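## Task

Get the yellow supplement bottle and the small water bottle upright into the room where arm1 and arm2 stand, away from the wall opening. The black supplement bottle has to finish upright on top of the same furniture it starts on. A tray carrying a load travels along one lane unaided, and an empty tray returns along the other lane. It counts as failed if any of these three items (yellow supplement bottle, small water bottle, black supplement bottle) contacts a roller lane while no gripper is holding it. Anything that stays in place only because a robot is holding it does not count. At the end, open the grippers and move the arms away.

## Robot and tools

Setup: four identical i2rt Big YAM arms named arm1, arm2, arm3 and arm4. Each has six revolute joints, a two-finger gripper and a wrist camera. arm1 and arm2 share one room, and arm3 and arm4 share another. A wall with an opening separates the two rooms. Roller lanes with trays carry items through that opening. A tray holding a load rolls along one lane without help, and an empty tray comes back along the other lane. There are two fixed room cameras, cam_arm1_arm2 and cam_arm3_arm4, plus the wrist cameras arm1_cam_wrist to arm4_cam_wrist. With joints 1 and 6 at 0 and the hand level and pointing forward, a wrist camera sits above the hand and looks at the fingertips. Each arm reaches roughly 1.0 m from its joint1 axis.

Frames: there is one shared scene frame. Its origin is on the floor and +z points up. The hand is the point midway between the fingertips (URDF link pinch). The hand's z axis runs along the fingers, and its y axis is the direction in which the fingers open and close. The foot poses are not printed.

execute_actions(actions, cameras): actions is a list holding zero or one action. An action is an object keyed by robot name. Each robot entry has a joints object of absolute joint targets, not offsets. The names and valid ranges are:
- joint1_rad -2.879..2.879 (turn about the foot; + is counter-clockwise seen from above; 0 = the direction the foot faces)
- joint2_rad 0..3.141 (shoulder; 0 = upper arm roughly level pointing back; + lifts it up and forward)
- joint3_rad 0..3.019 (elbow; 0 = folded; + opens)
- joint4_rad -1.692..1.57 (hand pitch; + tips the fingers up)
- joint5_rad -1.57..1.57 (hand yaw; + toward the arm's right)
- joint6_rad -2.094..2.094 (hand roll; + is clockwise seen from behind the hand)
- gripper_m 0..0.093, fingertip gap in metres
A joint counts as done within these tolerances: ±0.045, 0.14, 0.09, 0.055, 0.03, 0.035 and 0.003. Leave out any joint or robot you don't want to command. All listed motions begin together, but they can finish at different times. Joints run at different speeds, so the hand can sweep a wide curve between postures. An empty actions list only reports state and images.

cameras lists the images you want. Null, an omitted value or ["all"] gives every camera, and [] gives none. An unknown name, an unknown key or an out-of-range number rejects the whole call, and nothing moves.

wait(seconds 0..10): commands nothing new and returns the same output as an empty action.

zoom_image(camera, region=[x0,y0,x1,y1]): region is in pixels of that camera's latest full image, with (0,0) at the top left and a size of at most 504x504. It gives a closer view.

read_manual(section="licences"): returns only licence text.

finished_scene(scene): ends that scene for good and reports success. Only call it once the goal is met and stable, the grippers are open and the arms are clear.

Reading results: joint_positions gives the current joint values. gripper_m is the sum of the two finger slides. Joint torques are the raw drive outputs for joints 1 to 6. They carry a per-arm offset and scale plus noise, and they are not zero in free air, so treat them only as a rough hint of load. joint_status reports how each commanded joint ended:
- off_target: stopped short and may still be pushing.
- contact_stop or time_out: the old target is dropped and the joint holds where it came to rest. The exception is a time_out joint that keeps a target near its position and goes on pushing; on_its_own lists these, and "held at" is the held target, not the real position. To relieve such a push, send the joint its reported position.
- not_followed, after a "joint command not followed" line that may carry a cause: the self/inter-arm clearance check blocked the arm targets. The gripper target still runs. The blocked targets may be retried later on their own.
- limit_stop_at_motor_heat: the target was cut off by an overheat stop. Send it again.
A tiny change from the current reading may not move a joint at all. If a stop is reported, later motion calls in the same reply are skipped. The "pictures" line gives the camera order of the returned images.

Hazards: the arms do not stop on contact. They keep pressing and can press hard. Sustained force or holding a load heats the motors. A MOTOR HOT line appears at 85 °C. At 100 °C an OVER-TEMPERATURE FAULT makes that arm go limp and drop whatever it holds. A joint carrying a load sags. A hard squeeze between two arms fails the run, and a hard collision may too. No state line reports arm-to-arm contact, and the clearance check skips fingers, gripper housings and wrist cameras. Never let a tracked item rest on a roller lane unheld; put items onto trays instead. Don't drop, tip or knock anything onto the floor or out of the work area. The target items must end upright, and the item that stays behind must stay upright on its furniture. Loose items may sometimes get a small push. The scene keeps running while you plan, and the robots hold their last command during that time.

Each tool is called after "Request:" by a JSON object that holds its "api" and its "payload", one argument or row to a line.

## Session

I'll start by looking at the current state and images.

Request:
{"api": "execute_actions", "payload": {
  "actions": []
}}

Scene clock: 0.00 s.
Joint torques (N m, as the arm reports them, + toward a larger angle): no reading
arm1.joint_positions: joint1_rad=+0.567 joint2_rad=+0.527 joint3_rad=+1.573 joint4_rad=-1.594 joint5_rad=+0.123 joint6_rad=+0.656 gripper_m=+0.094
arm1.joint_status: not commanded
arm1.hand: x=-1.2156 y=-0.4732 z=+1.4765 quat_wxyz=(-0.144, +0.550, -0.677, -0.468) (m; scene frame)
arm2.joint_positions: joint1_rad=+0.443 joint2_rad=+0.630 joint3_rad=+1.428 joint4_rad=-1.570 joint5_rad=-0.087 joint6_rad=+0.556 gripper_m=+0.094
arm2.joint_status: not commanded
arm2.hand: x=-1.5783 y=+0.2228 z=+1.3723 quat_wxyz=(-0.324, -0.032, -0.917, -0.230) (m; scene frame)
arm3.joint_positions: joint1_rad=-0.197 joint2_rad=+0.380 joint3_rad=+1.586 joint4_rad=-1.319 joint5_rad=-0.281 joint6_rad=-0.354 gripper_m=+0.095
arm3.joint_status: not commanded
arm3.hand: x=+1.1466 y=-0.5262 z=+1.5802 quat_wxyz=(-0.523, +0.620, -0.409, -0.418) (m; scene frame)
arm4.joint_positions: joint1_rad=-0.160 joint2_rad=+0.493 joint3_rad=+1.430 joint4_rad=-1.331 joint5_rad=+0.182 joint6_rad=+0.447 gripper_m=+0.094
arm4.joint_status: not commanded
arm4.hand: x=+1.5961 y=+0.1928 z=+1.5005 quat_wxyz=(-0.006, +0.769, -0.309, -0.560) (m; scene frame)
pictures: arm1_cam_wrist, arm2_cam_wrist, arm3_cam_wrist, arm4_cam_wrist, cam_arm1_arm2, cam_arm3_arm4
Images, in order (width x height): arm1_cam_wrist 616x616, arm2_cam_wrist 616x616, arm3_cam_wrist 616x616, arm4_cam_wrist 616x616, cam_arm1_arm2 504x504, cam_arm3_arm4 504x504.

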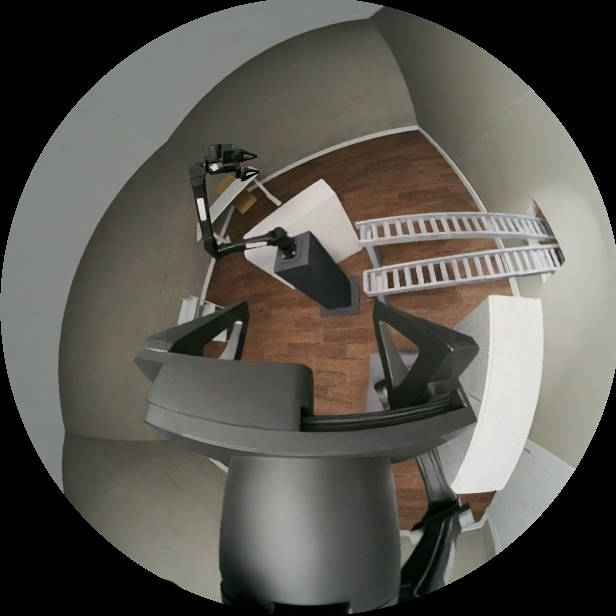

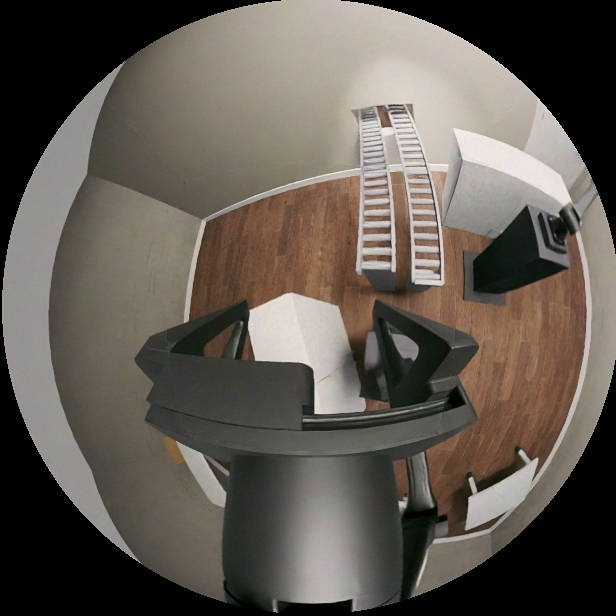

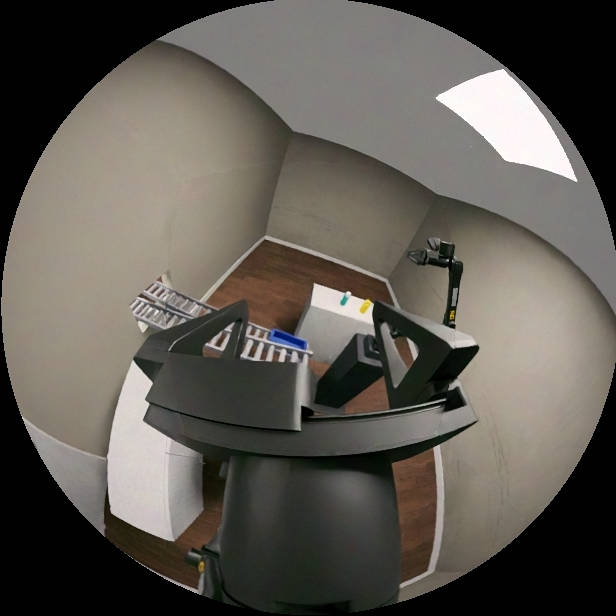

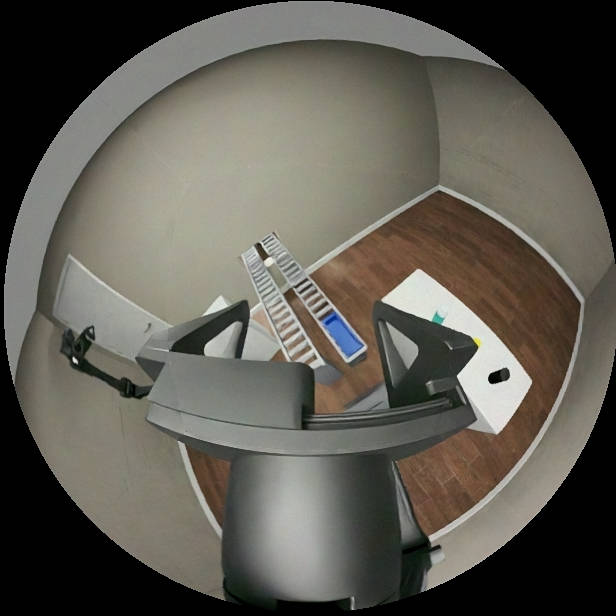

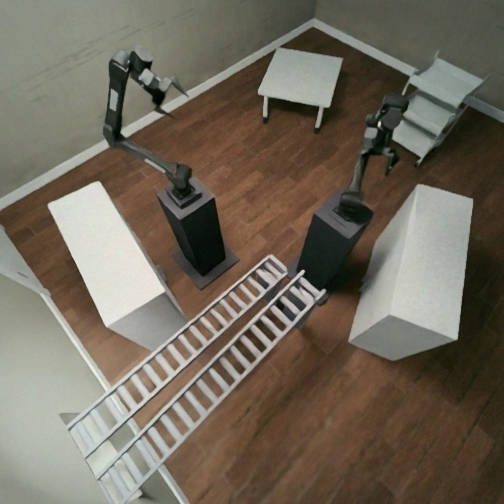

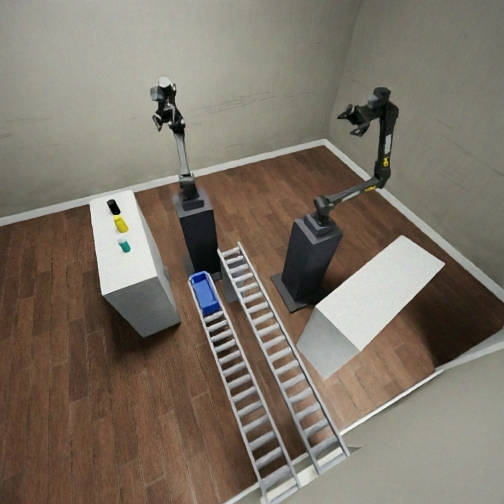

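Request:
{"api": "zoom_image", "payload": {
  "camera": "cam_arm3_arm4",
  "region": [70, 170, 290, 390]
}}

Request:
{"api": "zoom_image", "payload": {
  "camera": "arm4_cam_wrist",
  "region": [220, 210, 560, 450]
}}

Request:
{"api": "zoom_image", "payload": {
  "camera": "cam_arm1_arm2",
  "region": [40, 230, 360, 504]
}}

Region (70, 170, 290, 390) of cam_arm3_arm4's 504x504 image, scaled by 2.291, with more detail than that image has.

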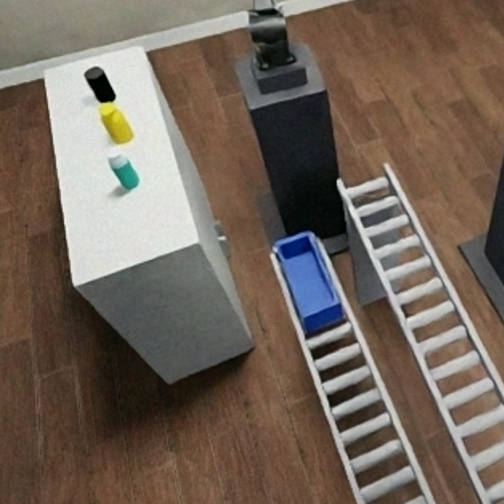

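Region (220, 210, 560, 450) of arm4_cam_wrist's 616x616 image, scaled by 1.482, with more detail than that image has; it fills the top 356 rows of this view, and the rest is white.

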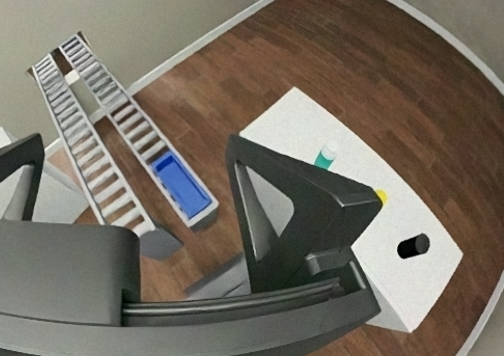

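Region (40, 230, 360, 504) of cam_arm1_arm2's 504x504 image, scaled by 1.575, with more detail than that image has; it fills the top 432 rows of this view, and the rest is white.

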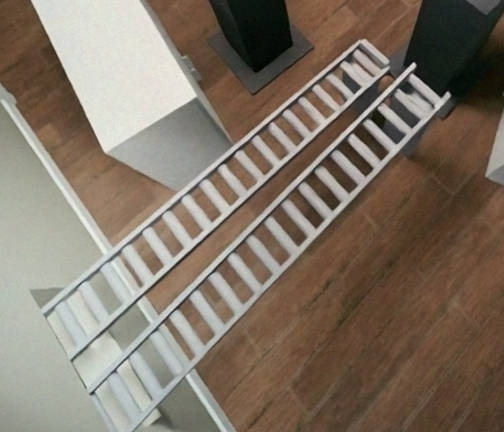

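Request:
{"api": "zoom_image", "payload": {
  "camera": "arm2_cam_wrist",
  "region": [310, 60, 480, 300]
}}

Request:
{"api": "zoom_image", "payload": {
  "camera": "arm1_cam_wrist",
  "region": [340, 170, 600, 330]
}}

Request:
{"api": "zoom_image", "payload": {
  "camera": "arm3_cam_wrist",
  "region": [110, 250, 410, 400]
}}

Region (310, 60, 480, 300) of arm2_cam_wrist's 616x616 image, scaled by 2.100, with more detail than that image has; it fills the left 357 columns of this view, and the rest is white.

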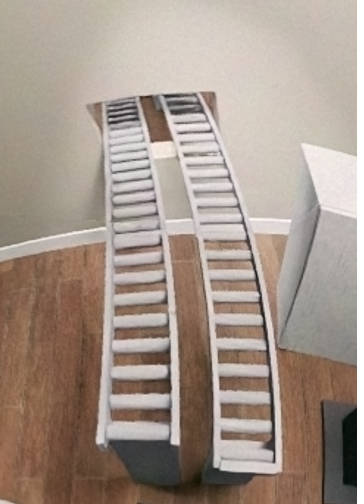

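Region (340, 170, 600, 330) of arm1_cam_wrist's 616x616 image, scaled by 1.938, with more detail than that image has; it fills the top 310 rows of this view, and the rest is white.

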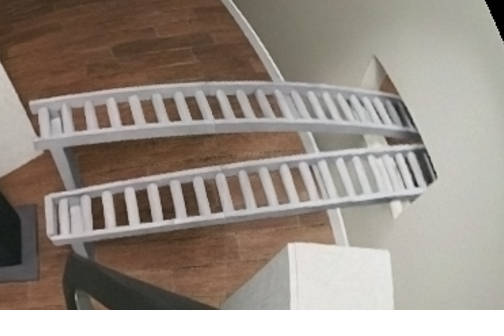

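Region (110, 250, 410, 400) of arm3_cam_wrist's 616x616 image, scaled by 1.680, with more detail than that image has.

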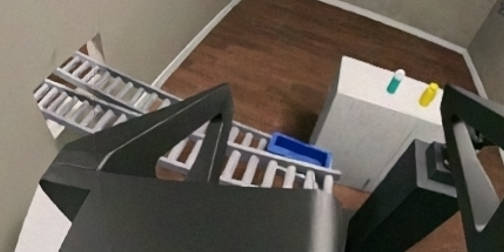

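Request:
{"api": "execute_actions", "payload": {
  "actions": [
    {"arm3": {"joints": {"joint1_rad": -0.1, "joint2_rad": 1.44, "joint3_rad": 1.29, "joint4_rad": -0.85, "joint5_rad": 0.0, "joint6_rad": 0.0}}, "arm4": {"joints": {"joint1_rad": -1.35, "joint2_rad": 1.3, "joint3_rad": 1.25, "joint4_rad": -0.95, "joint5_rad": 0.0, "joint6_rad": 0.0}}, "arm2": {"joints": {"joint1_rad": -0.1, "joint2_rad": 0.89, "joint3_rad": 0.4, "joint4_rad": 0.2, "joint5_rad": 0.0, "joint6_rad": 0.0}}}
  ]
}}

Scene clock: 115.63 s.
Joint torques (N m, as the arm reports them, + toward a larger angle): arm1=[ 0.32  4.14  8.24  2.64  0.06 -0.13] | arm2=[ 0.18 -4.63  8.34  2.26  0.04 -0.14] | arm3=[ -0.35 -11.25  12.55   1.27   0.15   0.03] | arm4=[ 0.31 -9.9   9.93  1.88  0.02 -0.18]
arm1.joint_positions: joint1_rad=+0.567 joint2_rad=+0.527 joint3_rad=+1.573 joint4_rad=-1.594 joint5_rad=+0.123 joint6_rad=+0.656 gripper_m=+0.094
arm1.joint_status: not commanded
arm1.hand: x=-1.2156 y=-0.4732 z=+1.4765 quat_wxyz=(-0.144, +0.550, -0.677, -0.468) (m; scene frame)
arm2.joint_positions: joint1_rad=-0.099 joint2_rad=+0.896 joint3_rad=+0.397 joint4_rad=+0.181 joint5_rad=-0.003 joint6_rad=+0.017 gripper_m=+0.094
arm2.joint_status: all done
arm2.hand: x=-1.3419 y=+0.0910 z=+1.0707 quat_wxyz=(-0.589, -0.046, -0.806, +0.014) (m; scene frame)
arm3.joint_positions: joint1_rad=-0.101 joint2_rad=+1.435 joint3_rad=+1.267 joint4_rad=-0.867 joint5_rad=-0.003 joint6_rad=-0.010 gripper_m=+0.095
arm3.joint_status: all done
arm3.hand: x=+1.2282 y=-0.0638 z=+1.1581 quat_wxyz=(-0.195, +0.651, -0.711, -0.183) (m; scene frame)
arm4.joint_positions: joint1_rad=-1.355 joint2_rad=+1.306 joint3_rad=+1.237 joint4_rad=-0.969 joint5_rad=+0.001 joint6_rad=+0.011 gripper_m=+0.094
arm4.joint_status: all done
arm4.hand: x=+1.6677 y=+0.6156 z=+1.1925 quat_wxyz=(-0.168, +0.737, -0.622, -0.205) (m; scene frame)
pictures: arm1_cam_wrist, arm2_cam_wrist, arm3_cam_wrist, arm4_cam_wrist, cam_arm1_arm2, cam_arm3_arm4
Images, in order (width x height): arm1_cam_wrist 616x616, arm2_cam_wrist 616x616, arm3_cam_wrist 616x616, arm4_cam_wrist 616x616, cam_arm1_arm2 504x504, cam_arm3_arm4 504x504.

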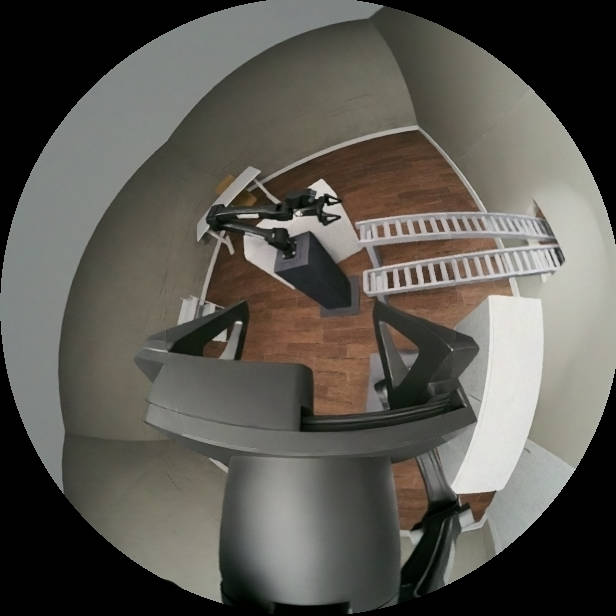

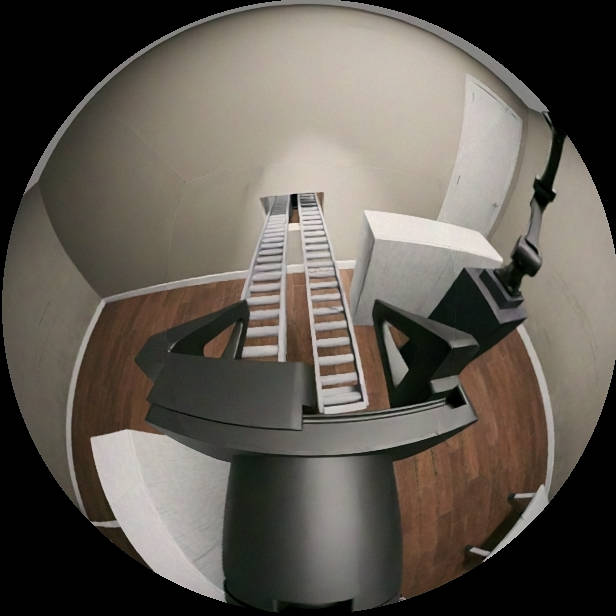

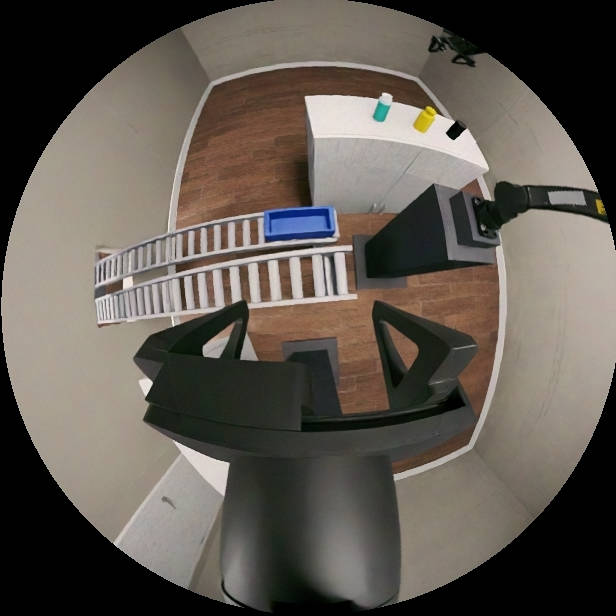

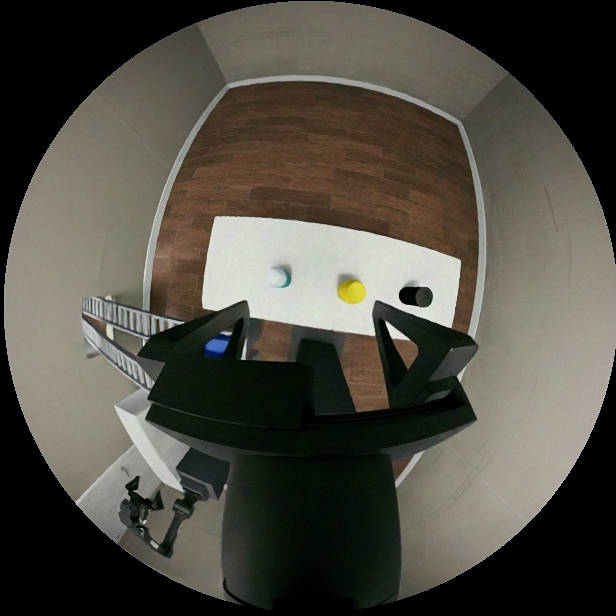

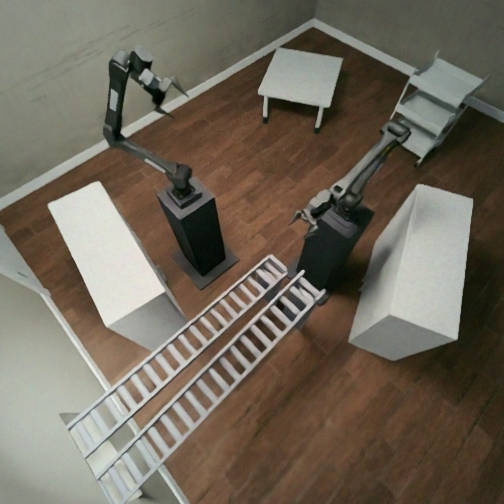

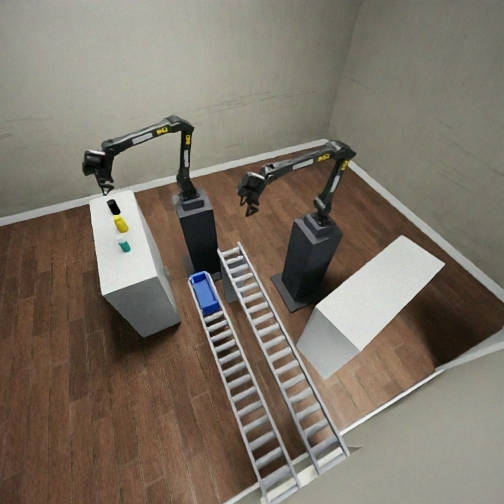

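Request:
{"api": "zoom_image", "payload": {
  "camera": "arm2_cam_wrist",
  "region": [240, 170, 360, 290]
}}

Request:
{"api": "zoom_image", "payload": {
  "camera": "arm3_cam_wrist",
  "region": [230, 170, 400, 320]
}}

Request:
{"api": "zoom_image", "payload": {
  "camera": "arm4_cam_wrist",
  "region": [190, 200, 480, 360]
}}

Request:
{"api": "zoom_image", "payload": {
  "camera": "arm3_cam_wrist",
  "region": [290, 70, 510, 230]
}}

Region (240, 170, 360, 290) of arm2_cam_wrist's 616x616 image, scaled by 4.200, with more detail than that image has.

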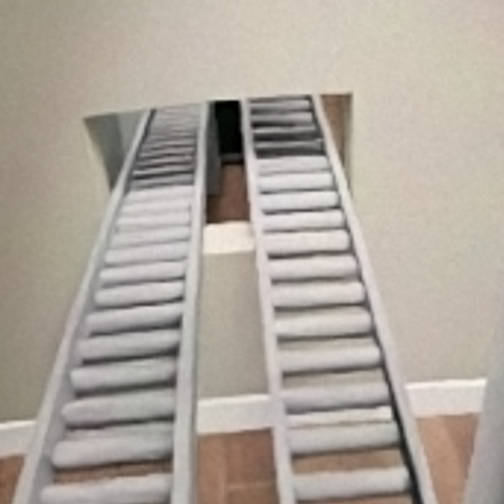

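Region (230, 170, 400, 320) of arm3_cam_wrist's 616x616 image, scaled by 2.965, with more detail than that image has; it fills the top 445 rows of this view, and the rest is white.

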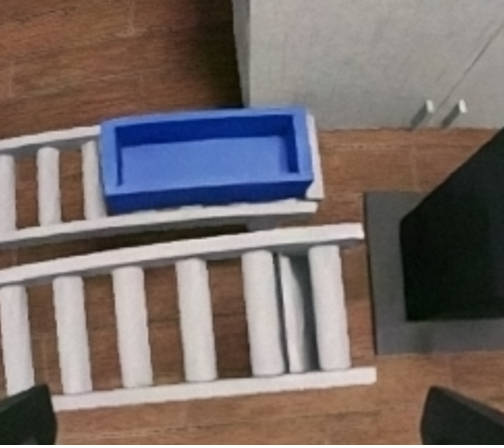

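Region (190, 200, 480, 360) of arm4_cam_wrist's 616x616 image, scaled by 1.738, with more detail than that image has; it fills the top 278 rows of this view, and the rest is white.

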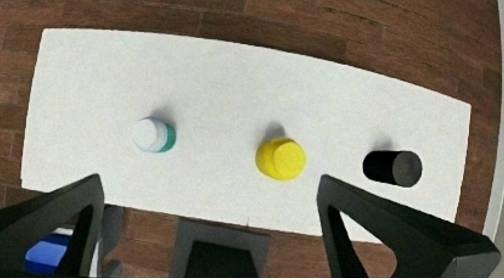

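Region (290, 70, 510, 230) of arm3_cam_wrist's 616x616 image, scaled by 2.291, with more detail than that image has; it fills the top 367 rows of this view, and the rest is white.

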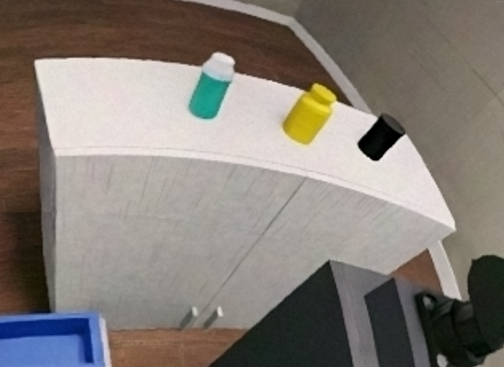

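Request:
{"api": "execute_actions", "payload": {
  "actions": [
    {"arm3": {"joints": {"joint1_rad": 0.9, "joint2_rad": 2.05, "joint3_rad": 1.05, "joint4_rad": 0.82, "joint5_rad": -0.6, "joint6_rad": 0.0}}, "arm4": {"joints": {"joint1_rad": -0.141, "joint2_rad": 2.0, "joint3_rad": 1.24, "joint4_rad": -0.79, "joint5_rad": 0.0, "joint6_rad": 0.0}}}
  ],
  "cameras": ["arm3_cam_wrist", "arm4_cam_wrist", "cam_arm3_arm4"]
}}

Scene clock: 237.50 s.
Joint torques (N m, as the arm reports them, + toward a larger angle): arm1=[ 0.3   4.09  8.22  2.64  0.07 -0.13] | arm2=[-0.23 -3.83  8.44  2.31  0.02 -0.15] | arm3=[ -1.24 -18.04   7.6    2.05  -0.06  -0.03] | arm4=[ -0.59 -16.02   6.39   0.88   0.17  -0.16]
arm1.joint_positions: joint1_rad=+0.567 joint2_rad=+0.527 joint3_rad=+1.573 joint4_rad=-1.594 joint5_rad=+0.123 joint6_rad=+0.656 gripper_m=+0.094
arm1.joint_status: not commanded
arm1.hand: x=-1.2156 y=-0.4732 z=+1.4765 quat_wxyz=(-0.144, +0.550, -0.677, -0.468) (m; scene frame)
arm2.joint_positions: joint1_rad=-0.099 joint2_rad=+0.896 joint3_rad=+0.397 joint4_rad=+0.181 joint5_rad=-0.003 joint6_rad=+0.017 gripper_m=+0.094
arm2.joint_status: not commanded
arm2.hand: x=-1.3419 y=+0.0910 z=+1.0707 quat_wxyz=(-0.589, -0.046, -0.806, +0.014) (m; scene frame)
arm3.joint_positions: joint1_rad=+0.905 joint2_rad=+2.066 joint3_rad=+1.039 joint4_rad=+0.799 joint5_rad=-0.600 joint6_rad=-0.007 gripper_m=+0.095
arm3.joint_status: all done
arm3.hand: x=+0.5870 y=-0.2648 z=+0.9782 quat_wxyz=(+0.021, +0.765, -0.065, -0.641) (m; scene frame)
arm4.joint_positions: joint1_rad=-0.134 joint2_rad=+2.006 joint3_rad=+1.237 joint4_rad=-0.799 joint5_rad=-0.002 joint6_rad=+0.009 gripper_m=+0.094
arm4.joint_status: all done
arm4.hand: x=+1.2447 y=+0.2171 z=+0.8512 quat_wxyz=(+0.000, +0.996, -0.088, -0.003) (m; scene frame)
pictures: arm3_cam_wrist, arm4_cam_wrist, cam_arm3_arm4
Images, in order (width x height): arm3_cam_wrist 616x616, arm4_cam_wrist 616x616, cam_arm3_arm4 504x504.

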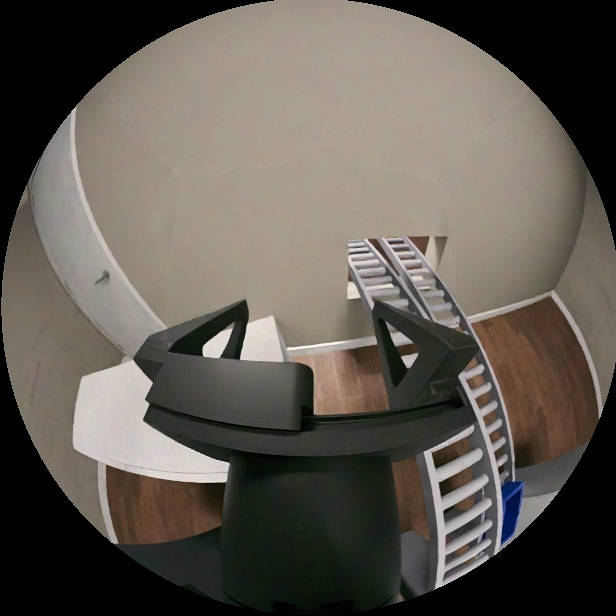

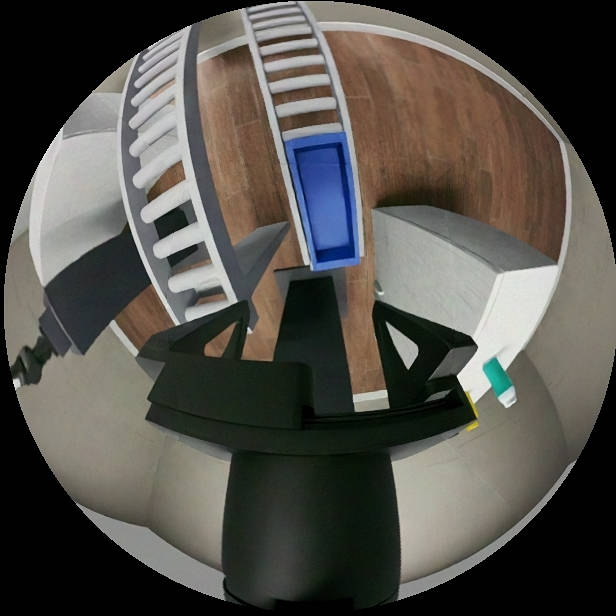

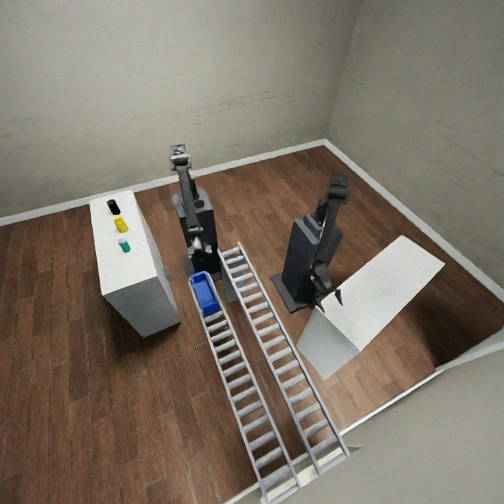

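Request:
{"api": "zoom_image", "payload": {
  "camera": "arm4_cam_wrist",
  "region": [240, 110, 420, 290]
}}

Request:
{"api": "zoom_image", "payload": {
  "camera": "arm3_cam_wrist",
  "region": [320, 200, 480, 360]
}}

Region (240, 110, 420, 290) of arm4_cam_wrist's 616x616 image, scaled by 2.800, with more detail than that image has.

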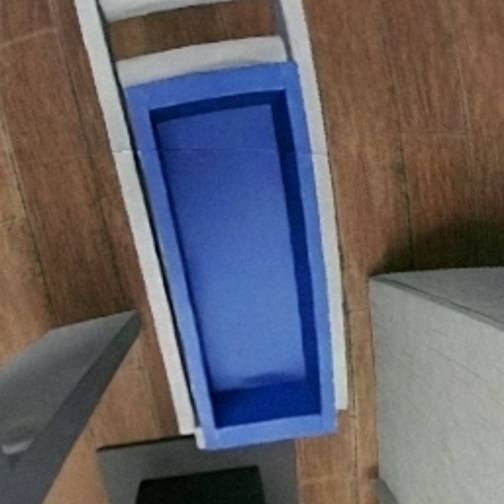

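Region (320, 200, 480, 360) of arm3_cam_wrist's 616x616 image, scaled by 3.150, with more detail than that image has.

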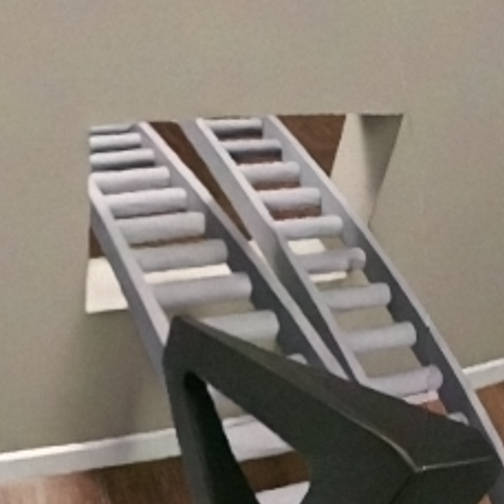

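Request:
{"api": "zoom_image", "payload": {
  "camera": "arm4_cam_wrist",
  "region": [100, 100, 340, 340]
}}

Region (100, 100, 340, 340) of arm4_cam_wrist's 616x616 image, scaled by 2.100, with more detail than that image has.

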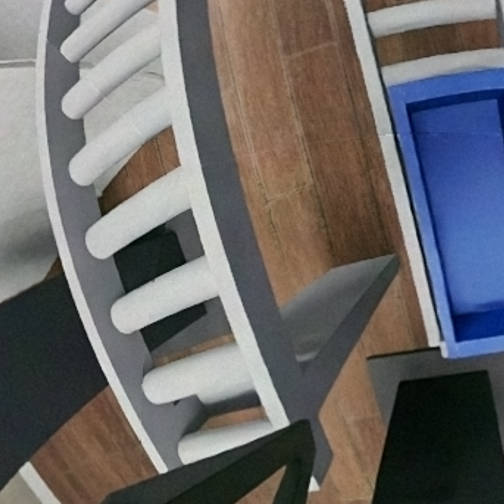

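Request:
{"api": "execute_actions", "payload": {
  "actions": [
    {"arm3": {"joints": {"joint1_rad": 0.26, "joint2_rad": 2.14, "joint3_rad": 0.85, "joint4_rad": 0.62, "joint5_rad": 0.0, "joint6_rad": 0.0, "gripper_m": 0.0}}, "arm4": {"joints": {"joint1_rad": -0.282, "joint2_rad": 2.565, "joint3_rad": 1.59, "joint4_rad": -0.575, "joint5_rad": 0.0, "joint6_rad": -0.32, "gripper_m": 0.055}}}
  ],
  "cameras": ["arm3_cam_wrist", "arm4_cam_wrist", "cam_arm3_arm4"]
}}

Scene clock: 359.10 s.
Joint torques (N m, as the arm reports them, + toward a larger angle): arm1=[ 0.26  4.    8.24  2.61  0.06 -0.13] | arm2=[-0.49 -4.32  8.5   2.23  0.02 -0.2 ] | arm3=[ -0.08 -15.33   4.83   1.15   0.02  -0.02] | arm4=[ -1.1  -19.52   6.14   0.57  -0.01  -0.2 ]
arm1.joint_positions: joint1_rad=+0.567 joint2_rad=+0.527 joint3_rad=+1.573 joint4_rad=-1.594 joint5_rad=+0.123 joint6_rad=+0.656 gripper_m=+0.094
arm1.joint_status: not commanded
arm1.hand: x=-1.2156 y=-0.4732 z=+1.4765 quat_wxyz=(-0.144, +0.550, -0.677, -0.468) (m; scene frame)
arm2.joint_positions: joint1_rad=-0.099 joint2_rad=+0.896 joint3_rad=+0.397 joint4_rad=+0.181 joint5_rad=-0.003 joint6_rad=+0.017 gripper_m=+0.094
arm2.joint_status: not commanded
arm2.hand: x=-1.3419 y=+0.0910 z=+1.0707 quat_wxyz=(-0.589, -0.046, -0.806, +0.014) (m; scene frame)
arm3.joint_positions: joint1_rad=+0.255 joint2_rad=+2.150 joint3_rad=+0.843 joint4_rad=+0.624 joint5_rad=-0.001 joint6_rad=-0.007 gripper_m=+0.001
arm3.joint_status: all done
arm3.hand: x=+1.0257 y=-0.0420 z=+0.8066 quat_wxyz=(-0.263, +0.716, -0.548, -0.344) (m; scene frame)
arm4.joint_positions: joint1_rad=-0.282 joint2_rad=+2.564 joint3_rad=+1.570 joint4_rad=-0.581 joint5_rad=+0.000 joint6_rad=-0.309 gripper_m=+0.055
arm4.joint_status: all done
arm4.hand: x=+1.2005 y=+0.3122 z=+0.6319 quat_wxyz=(+0.000, +1.000, -0.003, +0.001) (m; scene frame)
pictures: arm3_cam_wrist, arm4_cam_wrist, cam_arm3_arm4
Images, in order (width x height): arm3_cam_wrist 616x616, arm4_cam_wrist 616x616, cam_arm3_arm4 504x504.

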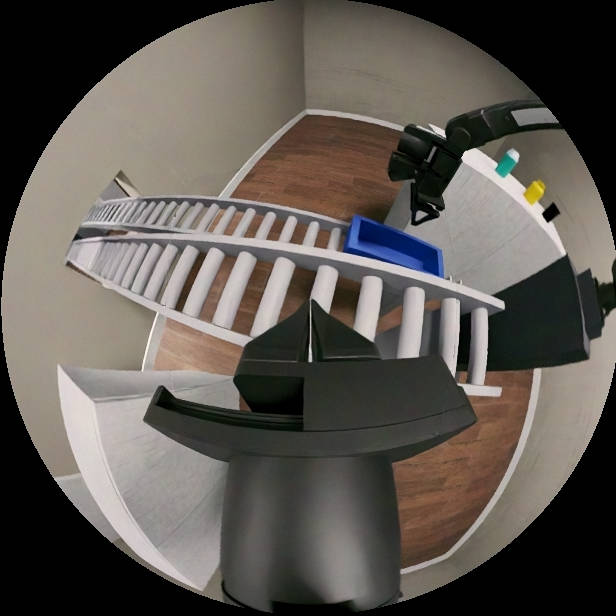

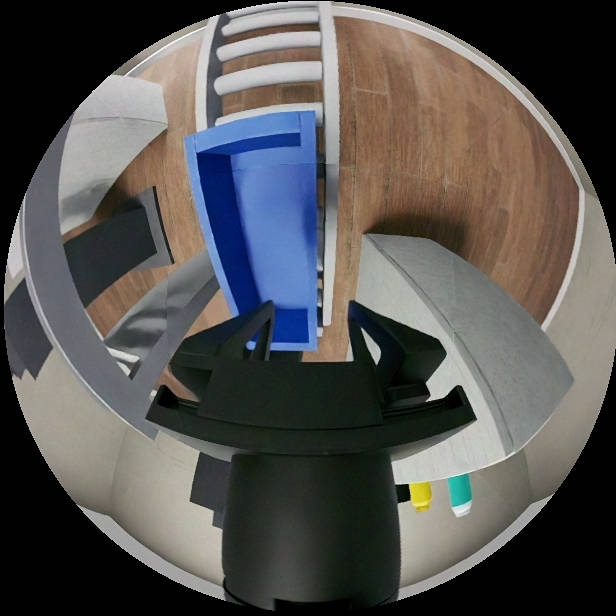

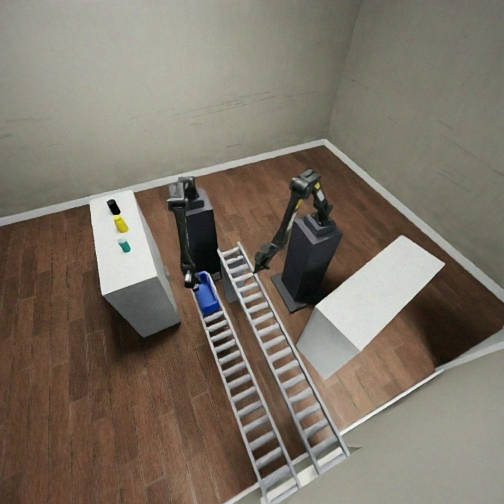

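Request:
{"api": "execute_actions", "payload": {
  "actions": [
    {"arm3": {"joints": {"joint1_rad": 0.265, "joint2_rad": 2.40, "joint3_rad": 1.085, "joint4_rad": 0.65}}, "arm4": {"joints": {"joint1_rad": -0.276, "joint2_rad": 2.81, "joint3_rad": 1.785, "joint4_rad": -0.52}}}
  ],
  "cameras": ["arm3_cam_wrist", "arm4_cam_wrist"]
}}

Scene clock: 422.00 s.
Joint torques (N m, as the arm reports them, + toward a larger angle): arm1=[ 0.26  4.11  8.27  2.65  0.05 -0.14] | arm2=[-0.3  -5.    8.55  2.07  0.01 -0.15] | arm3=[ -0.07 -18.14   5.29   2.03   0.08   0.01] | arm4=[  0.32 -20.5    5.56   0.83   0.01  -0.21]
arm1.joint_positions: joint1_rad=+0.567 joint2_rad=+0.527 joint3_rad=+1.573 joint4_rad=-1.594 joint5_rad=+0.123 joint6_rad=+0.656 gripper_m=+0.094
arm1.joint_status: not commanded
arm1.hand: x=-1.2156 y=-0.4732 z=+1.4765 quat_wxyz=(-0.144, +0.550, -0.677, -0.468) (m; scene frame)
arm2.joint_positions: joint1_rad=-0.099 joint2_rad=+0.896 joint3_rad=+0.397 joint4_rad=+0.181 joint5_rad=-0.003 joint6_rad=+0.017 gripper_m=+0.094
arm2.joint_status: not commanded
arm2.hand: x=-1.3419 y=+0.0910 z=+1.0707 quat_wxyz=(-0.589, -0.046, -0.806, +0.014) (m; scene frame)
arm3.joint_positions: joint1_rad=+0.258 joint2_rad=+2.401 joint3_rad=+1.070 joint4_rad=+0.635 joint5_rad=-0.001 joint6_rad=-0.007 gripper_m=+0.001
arm3.joint_status: all done
arm3.hand: x=+1.0106 y=+0.0065 z=+0.7278 quat_wxyz=(-0.259, +0.719, -0.549, -0.340) (m; scene frame)
arm4.joint_positions: joint1_rad=-0.282 joint2_rad=+2.815 joint3_rad=+1.772 joint4_rad=-0.528 joint5_rad=+0.000 joint6_rad=-0.309 gripper_m=+0.055
arm4.joint_status: all done
arm4.hand: x=+1.1896 y=+0.3159 z=+0.5296 quat_wxyz=(-0.001, +1.000, -0.003, -0.001) (m; scene frame)
pictures: arm3_cam_wrist, arm4_cam_wrist
Images, in order (width x height): arm3_cam_wrist 616x616, arm4_cam_wrist 616x616.

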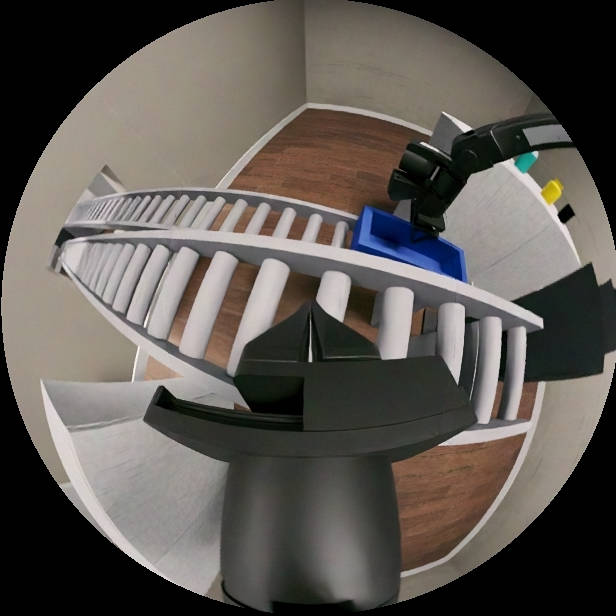

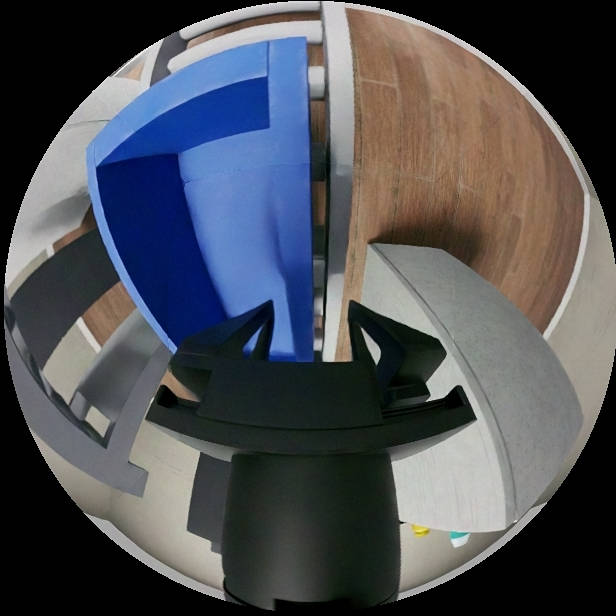

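Request:
{"api": "zoom_image", "payload": {
  "camera": "arm3_cam_wrist",
  "region": [340, 170, 480, 300]
}}

Request:
{"api": "zoom_image", "payload": {
  "camera": "arm4_cam_wrist",
  "region": [220, 200, 400, 380]
}}

Region (340, 170, 480, 300) of arm3_cam_wrist's 616x616 image, scaled by 3.600, with more detail than that image has; it fills the top 468 rows of this view, and the rest is white.

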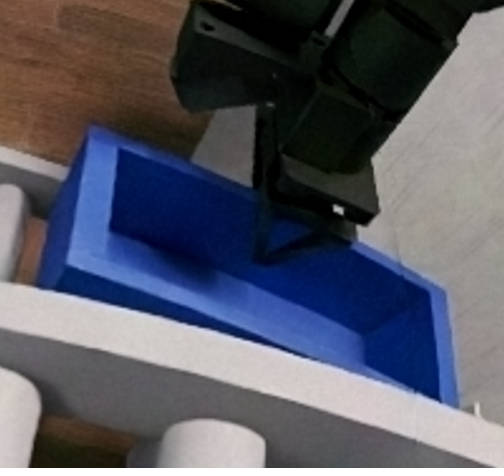

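Region (220, 200, 400, 380) of arm4_cam_wrist's 616x616 image, scaled by 2.800, with more detail than that image has.

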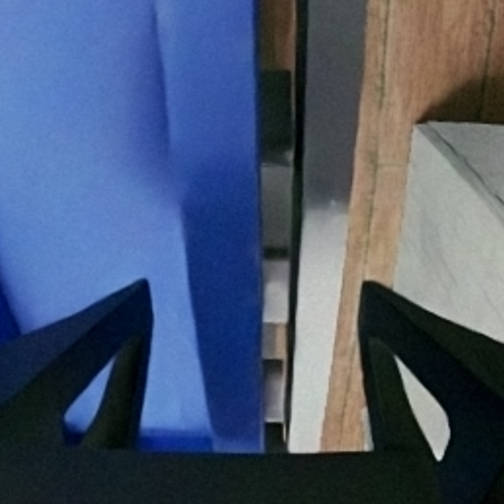

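Request:
{"api": "execute_actions", "payload": {
  "actions": [
    {"arm4": {"joints": {"gripper_m": 0.0}}}
  ],
  "cameras": ["arm4_cam_wrist"]
}}

Scene clock: 444.90 s.
Joint torques (N m, as the arm reports them, + toward a larger angle): arm1=[ 0.41  4.14  8.22  2.64  0.07 -0.13] | arm2=[-0.93 -4.3   8.47  2.33  0.02 -0.17] | arm3=[  0.16 -17.98   5.24   1.8    0.08   0.01] | arm4=[ -0.14 -20.54   5.41   0.9   -0.05  -0.13]
arm1.joint_positions: joint1_rad=+0.567 joint2_rad=+0.527 joint3_rad=+1.573 joint4_rad=-1.594 joint5_rad=+0.123 joint6_rad=+0.656 gripper_m=+0.094
arm1.joint_status: not commanded
arm1.hand: x=-1.2156 y=-0.4732 z=+1.4765 quat_wxyz=(-0.144, +0.550, -0.677, -0.468) (m; scene frame)
arm2.joint_positions: joint1_rad=-0.099 joint2_rad=+0.896 joint3_rad=+0.397 joint4_rad=+0.181 joint5_rad=-0.003 joint6_rad=+0.017 gripper_m=+0.094
arm2.joint_status: not commanded
arm2.hand: x=-1.3419 y=+0.0910 z=+1.0707 quat_wxyz=(-0.589, -0.046, -0.806, +0.014) (m; scene frame)
arm3.joint_positions: joint1_rad=+0.258 joint2_rad=+2.401 joint3_rad=+1.070 joint4_rad=+0.635 joint5_rad=-0.001 joint6_rad=-0.007 gripper_m=+0.001
arm3.joint_status: not commanded
arm3.hand: x=+1.0106 y=+0.0065 z=+0.7278 quat_wxyz=(-0.259, +0.719, -0.549, -0.340) (m; scene frame)
arm4.joint_positions: joint1_rad=-0.281 joint2_rad=+2.815 joint3_rad=+1.772 joint4_rad=-0.528 joint5_rad=+0.001 joint6_rad=-0.313 gripper_m=+0.011
arm4.joint_status: gripper_m off_target (ended at +0.011, target +0.000)
arm4.hand: x=+1.1894 y=+0.3156 z=+0.5296 quat_wxyz=(-0.002, +1.000, -0.001, -0.001) (m; scene frame)
pictures: arm4_cam_wrist
Images, in order (width x height): arm4_cam_wrist 616x616.

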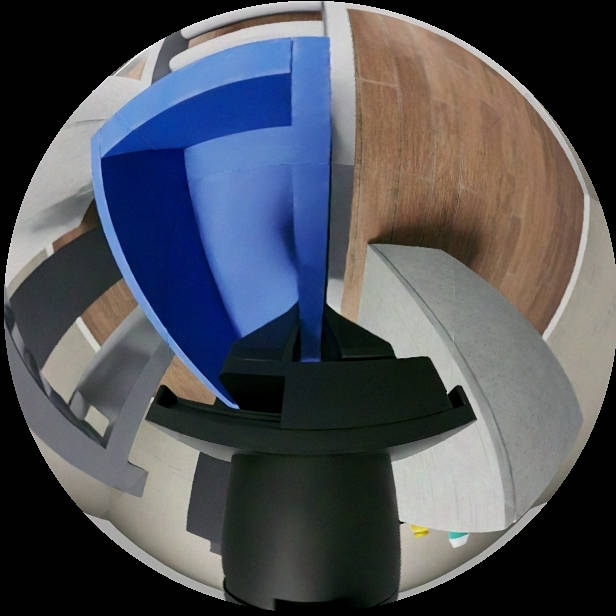

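Request:
{"api": "execute_actions", "payload": {
  "actions": [
    {"arm4": {"joints": {"joint2_rad": 2.61, "joint3_rad": 1.61}}}
  ],
  "cameras": []
}}

Request:
{"api": "execute_actions", "payload": {
  "actions": [
    {"arm4": {"joints": {"joint1_rad": -0.17, "joint2_rad": 2.22, "joint3_rad": 1.51, "joint4_rad": -0.85, "joint6_rad": -0.2}}}
  ],
  "cameras": ["arm3_cam_wrist", "arm4_cam_wrist", "cam_arm3_arm4"]
}}

Scene clock: 477.23 s.
Joint torques (N m, as the arm reports them, + toward a larger angle): arm1=[ 0.38  4.04  8.23  2.64  0.06 -0.14] | arm2=[-0.19 -4.13  8.43  2.24  0.03 -0.15] | arm3=[  0.67 -17.95   5.44   1.82   0.03   0.04] | arm4=[  0.07 -18.37   5.16   0.25  -0.04  -0.13]
arm1.joint_positions: joint1_rad=+0.567 joint2_rad=+0.527 joint3_rad=+1.573 joint4_rad=-1.594 joint5_rad=+0.123 joint6_rad=+0.656 gripper_m=+0.094
arm1.joint_status: not commanded
arm1.hand: x=-1.2156 y=-0.4732 z=+1.4765 quat_wxyz=(-0.144, +0.550, -0.677, -0.468) (m; scene frame)
arm2.joint_positions: joint1_rad=-0.099 joint2_rad=+0.896 joint3_rad=+0.397 joint4_rad=+0.181 joint5_rad=-0.003 joint6_rad=+0.017 gripper_m=+0.094
arm2.joint_status: not commanded
arm2.hand: x=-1.3419 y=+0.0910 z=+1.0707 quat_wxyz=(-0.589, -0.046, -0.806, +0.014) (m; scene frame)
arm3.joint_positions: joint1_rad=+0.258 joint2_rad=+2.401 joint3_rad=+1.070 joint4_rad=+0.635 joint5_rad=-0.001 joint6_rad=-0.007 gripper_m=+0.001
arm3.joint_status: not commanded
arm3.hand: x=+1.0106 y=+0.0065 z=+0.7278 quat_wxyz=(-0.259, +0.719, -0.549, -0.340) (m; scene frame)
arm4.joint_positions: joint1_rad=-0.277 joint2_rad=+2.604 joint3_rad=+1.606 joint4_rad=-0.512 joint5_rad=+0.001 joint6_rad=-0.313 gripper_m=+0.011
arm4.joint_status: all done
arm4.hand: x=+1.1802 y=+0.3161 z=+0.6173 quat_wxyz=(-0.011, +0.999, +0.001, -0.030) (m; scene frame)
pictures: none
No camera images: the call's "cameras" was empty. Leave "cameras" out to get every camera's image.

Scene clock: 478.80 s.
Joint torques (N m, as the arm reports them, + toward a larger angle): arm1=[ 0.35  4.17  8.25  2.65  0.06 -0.13] | arm2=[-1.05 -3.8   8.23  2.2   0.03 -0.17] | arm3=[  0.3  -17.82   5.37   1.71   0.05  -0.01] | arm4=[ -0.35 -18.58   7.28   0.04  -0.07   0.08]
arm1.joint_positions: joint1_rad=+0.567 joint2_rad=+0.527 joint3_rad=+1.573 joint4_rad=-1.594 joint5_rad=+0.123 joint6_rad=+0.656 gripper_m=+0.094
arm1.joint_status: not commanded
arm1.hand: x=-1.2156 y=-0.4732 z=+1.4765 quat_wxyz=(-0.144, +0.550, -0.677, -0.468) (m; scene frame)
arm2.joint_positions: joint1_rad=-0.099 joint2_rad=+0.896 joint3_rad=+0.397 joint4_rad=+0.181 joint5_rad=-0.003 joint6_rad=+0.017 gripper_m=+0.094
arm2.joint_status: not commanded
arm2.hand: x=-1.3419 y=+0.0910 z=+1.0707 quat_wxyz=(-0.589, -0.046, -0.806, +0.014) (m; scene frame)
arm3.joint_positions: joint1_rad=+0.258 joint2_rad=+2.401 joint3_rad=+1.070 joint4_rad=+0.635 joint5_rad=-0.001 joint6_rad=-0.007 gripper_m=+0.001
arm3.joint_status: not commanded
arm3.hand: x=+1.0106 y=+0.0065 z=+0.7278 quat_wxyz=(-0.259, +0.719, -0.549, -0.340) (m; scene frame)
arm4.joint_positions: joint1_rad=-0.170 joint2_rad=+2.225 joint3_rad=+1.500 joint4_rad=-0.835 joint5_rad=+0.002 joint6_rad=-0.210 gripper_m=+0.011
arm4.joint_status: all done
arm4.hand: x=+1.1733 y=+0.2517 z=+0.8081 quat_wxyz=(-0.003, +1.000, +0.003, -0.006) (m; scene frame)
pictures: arm3_cam_wrist, arm4_cam_wrist, cam_arm3_arm4
Images, in order (width x height): arm3_cam_wrist 616x616, arm4_cam_wrist 616x616, cam_arm3_arm4 504x504.

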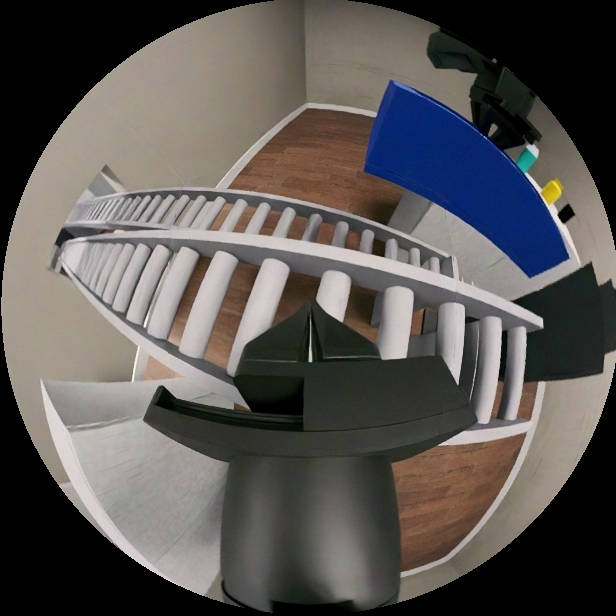

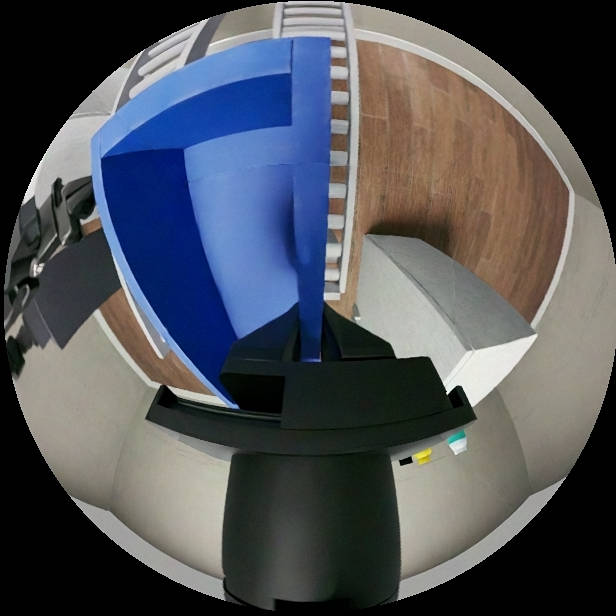

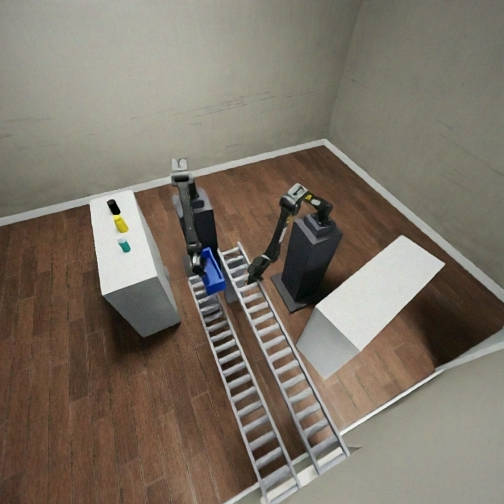

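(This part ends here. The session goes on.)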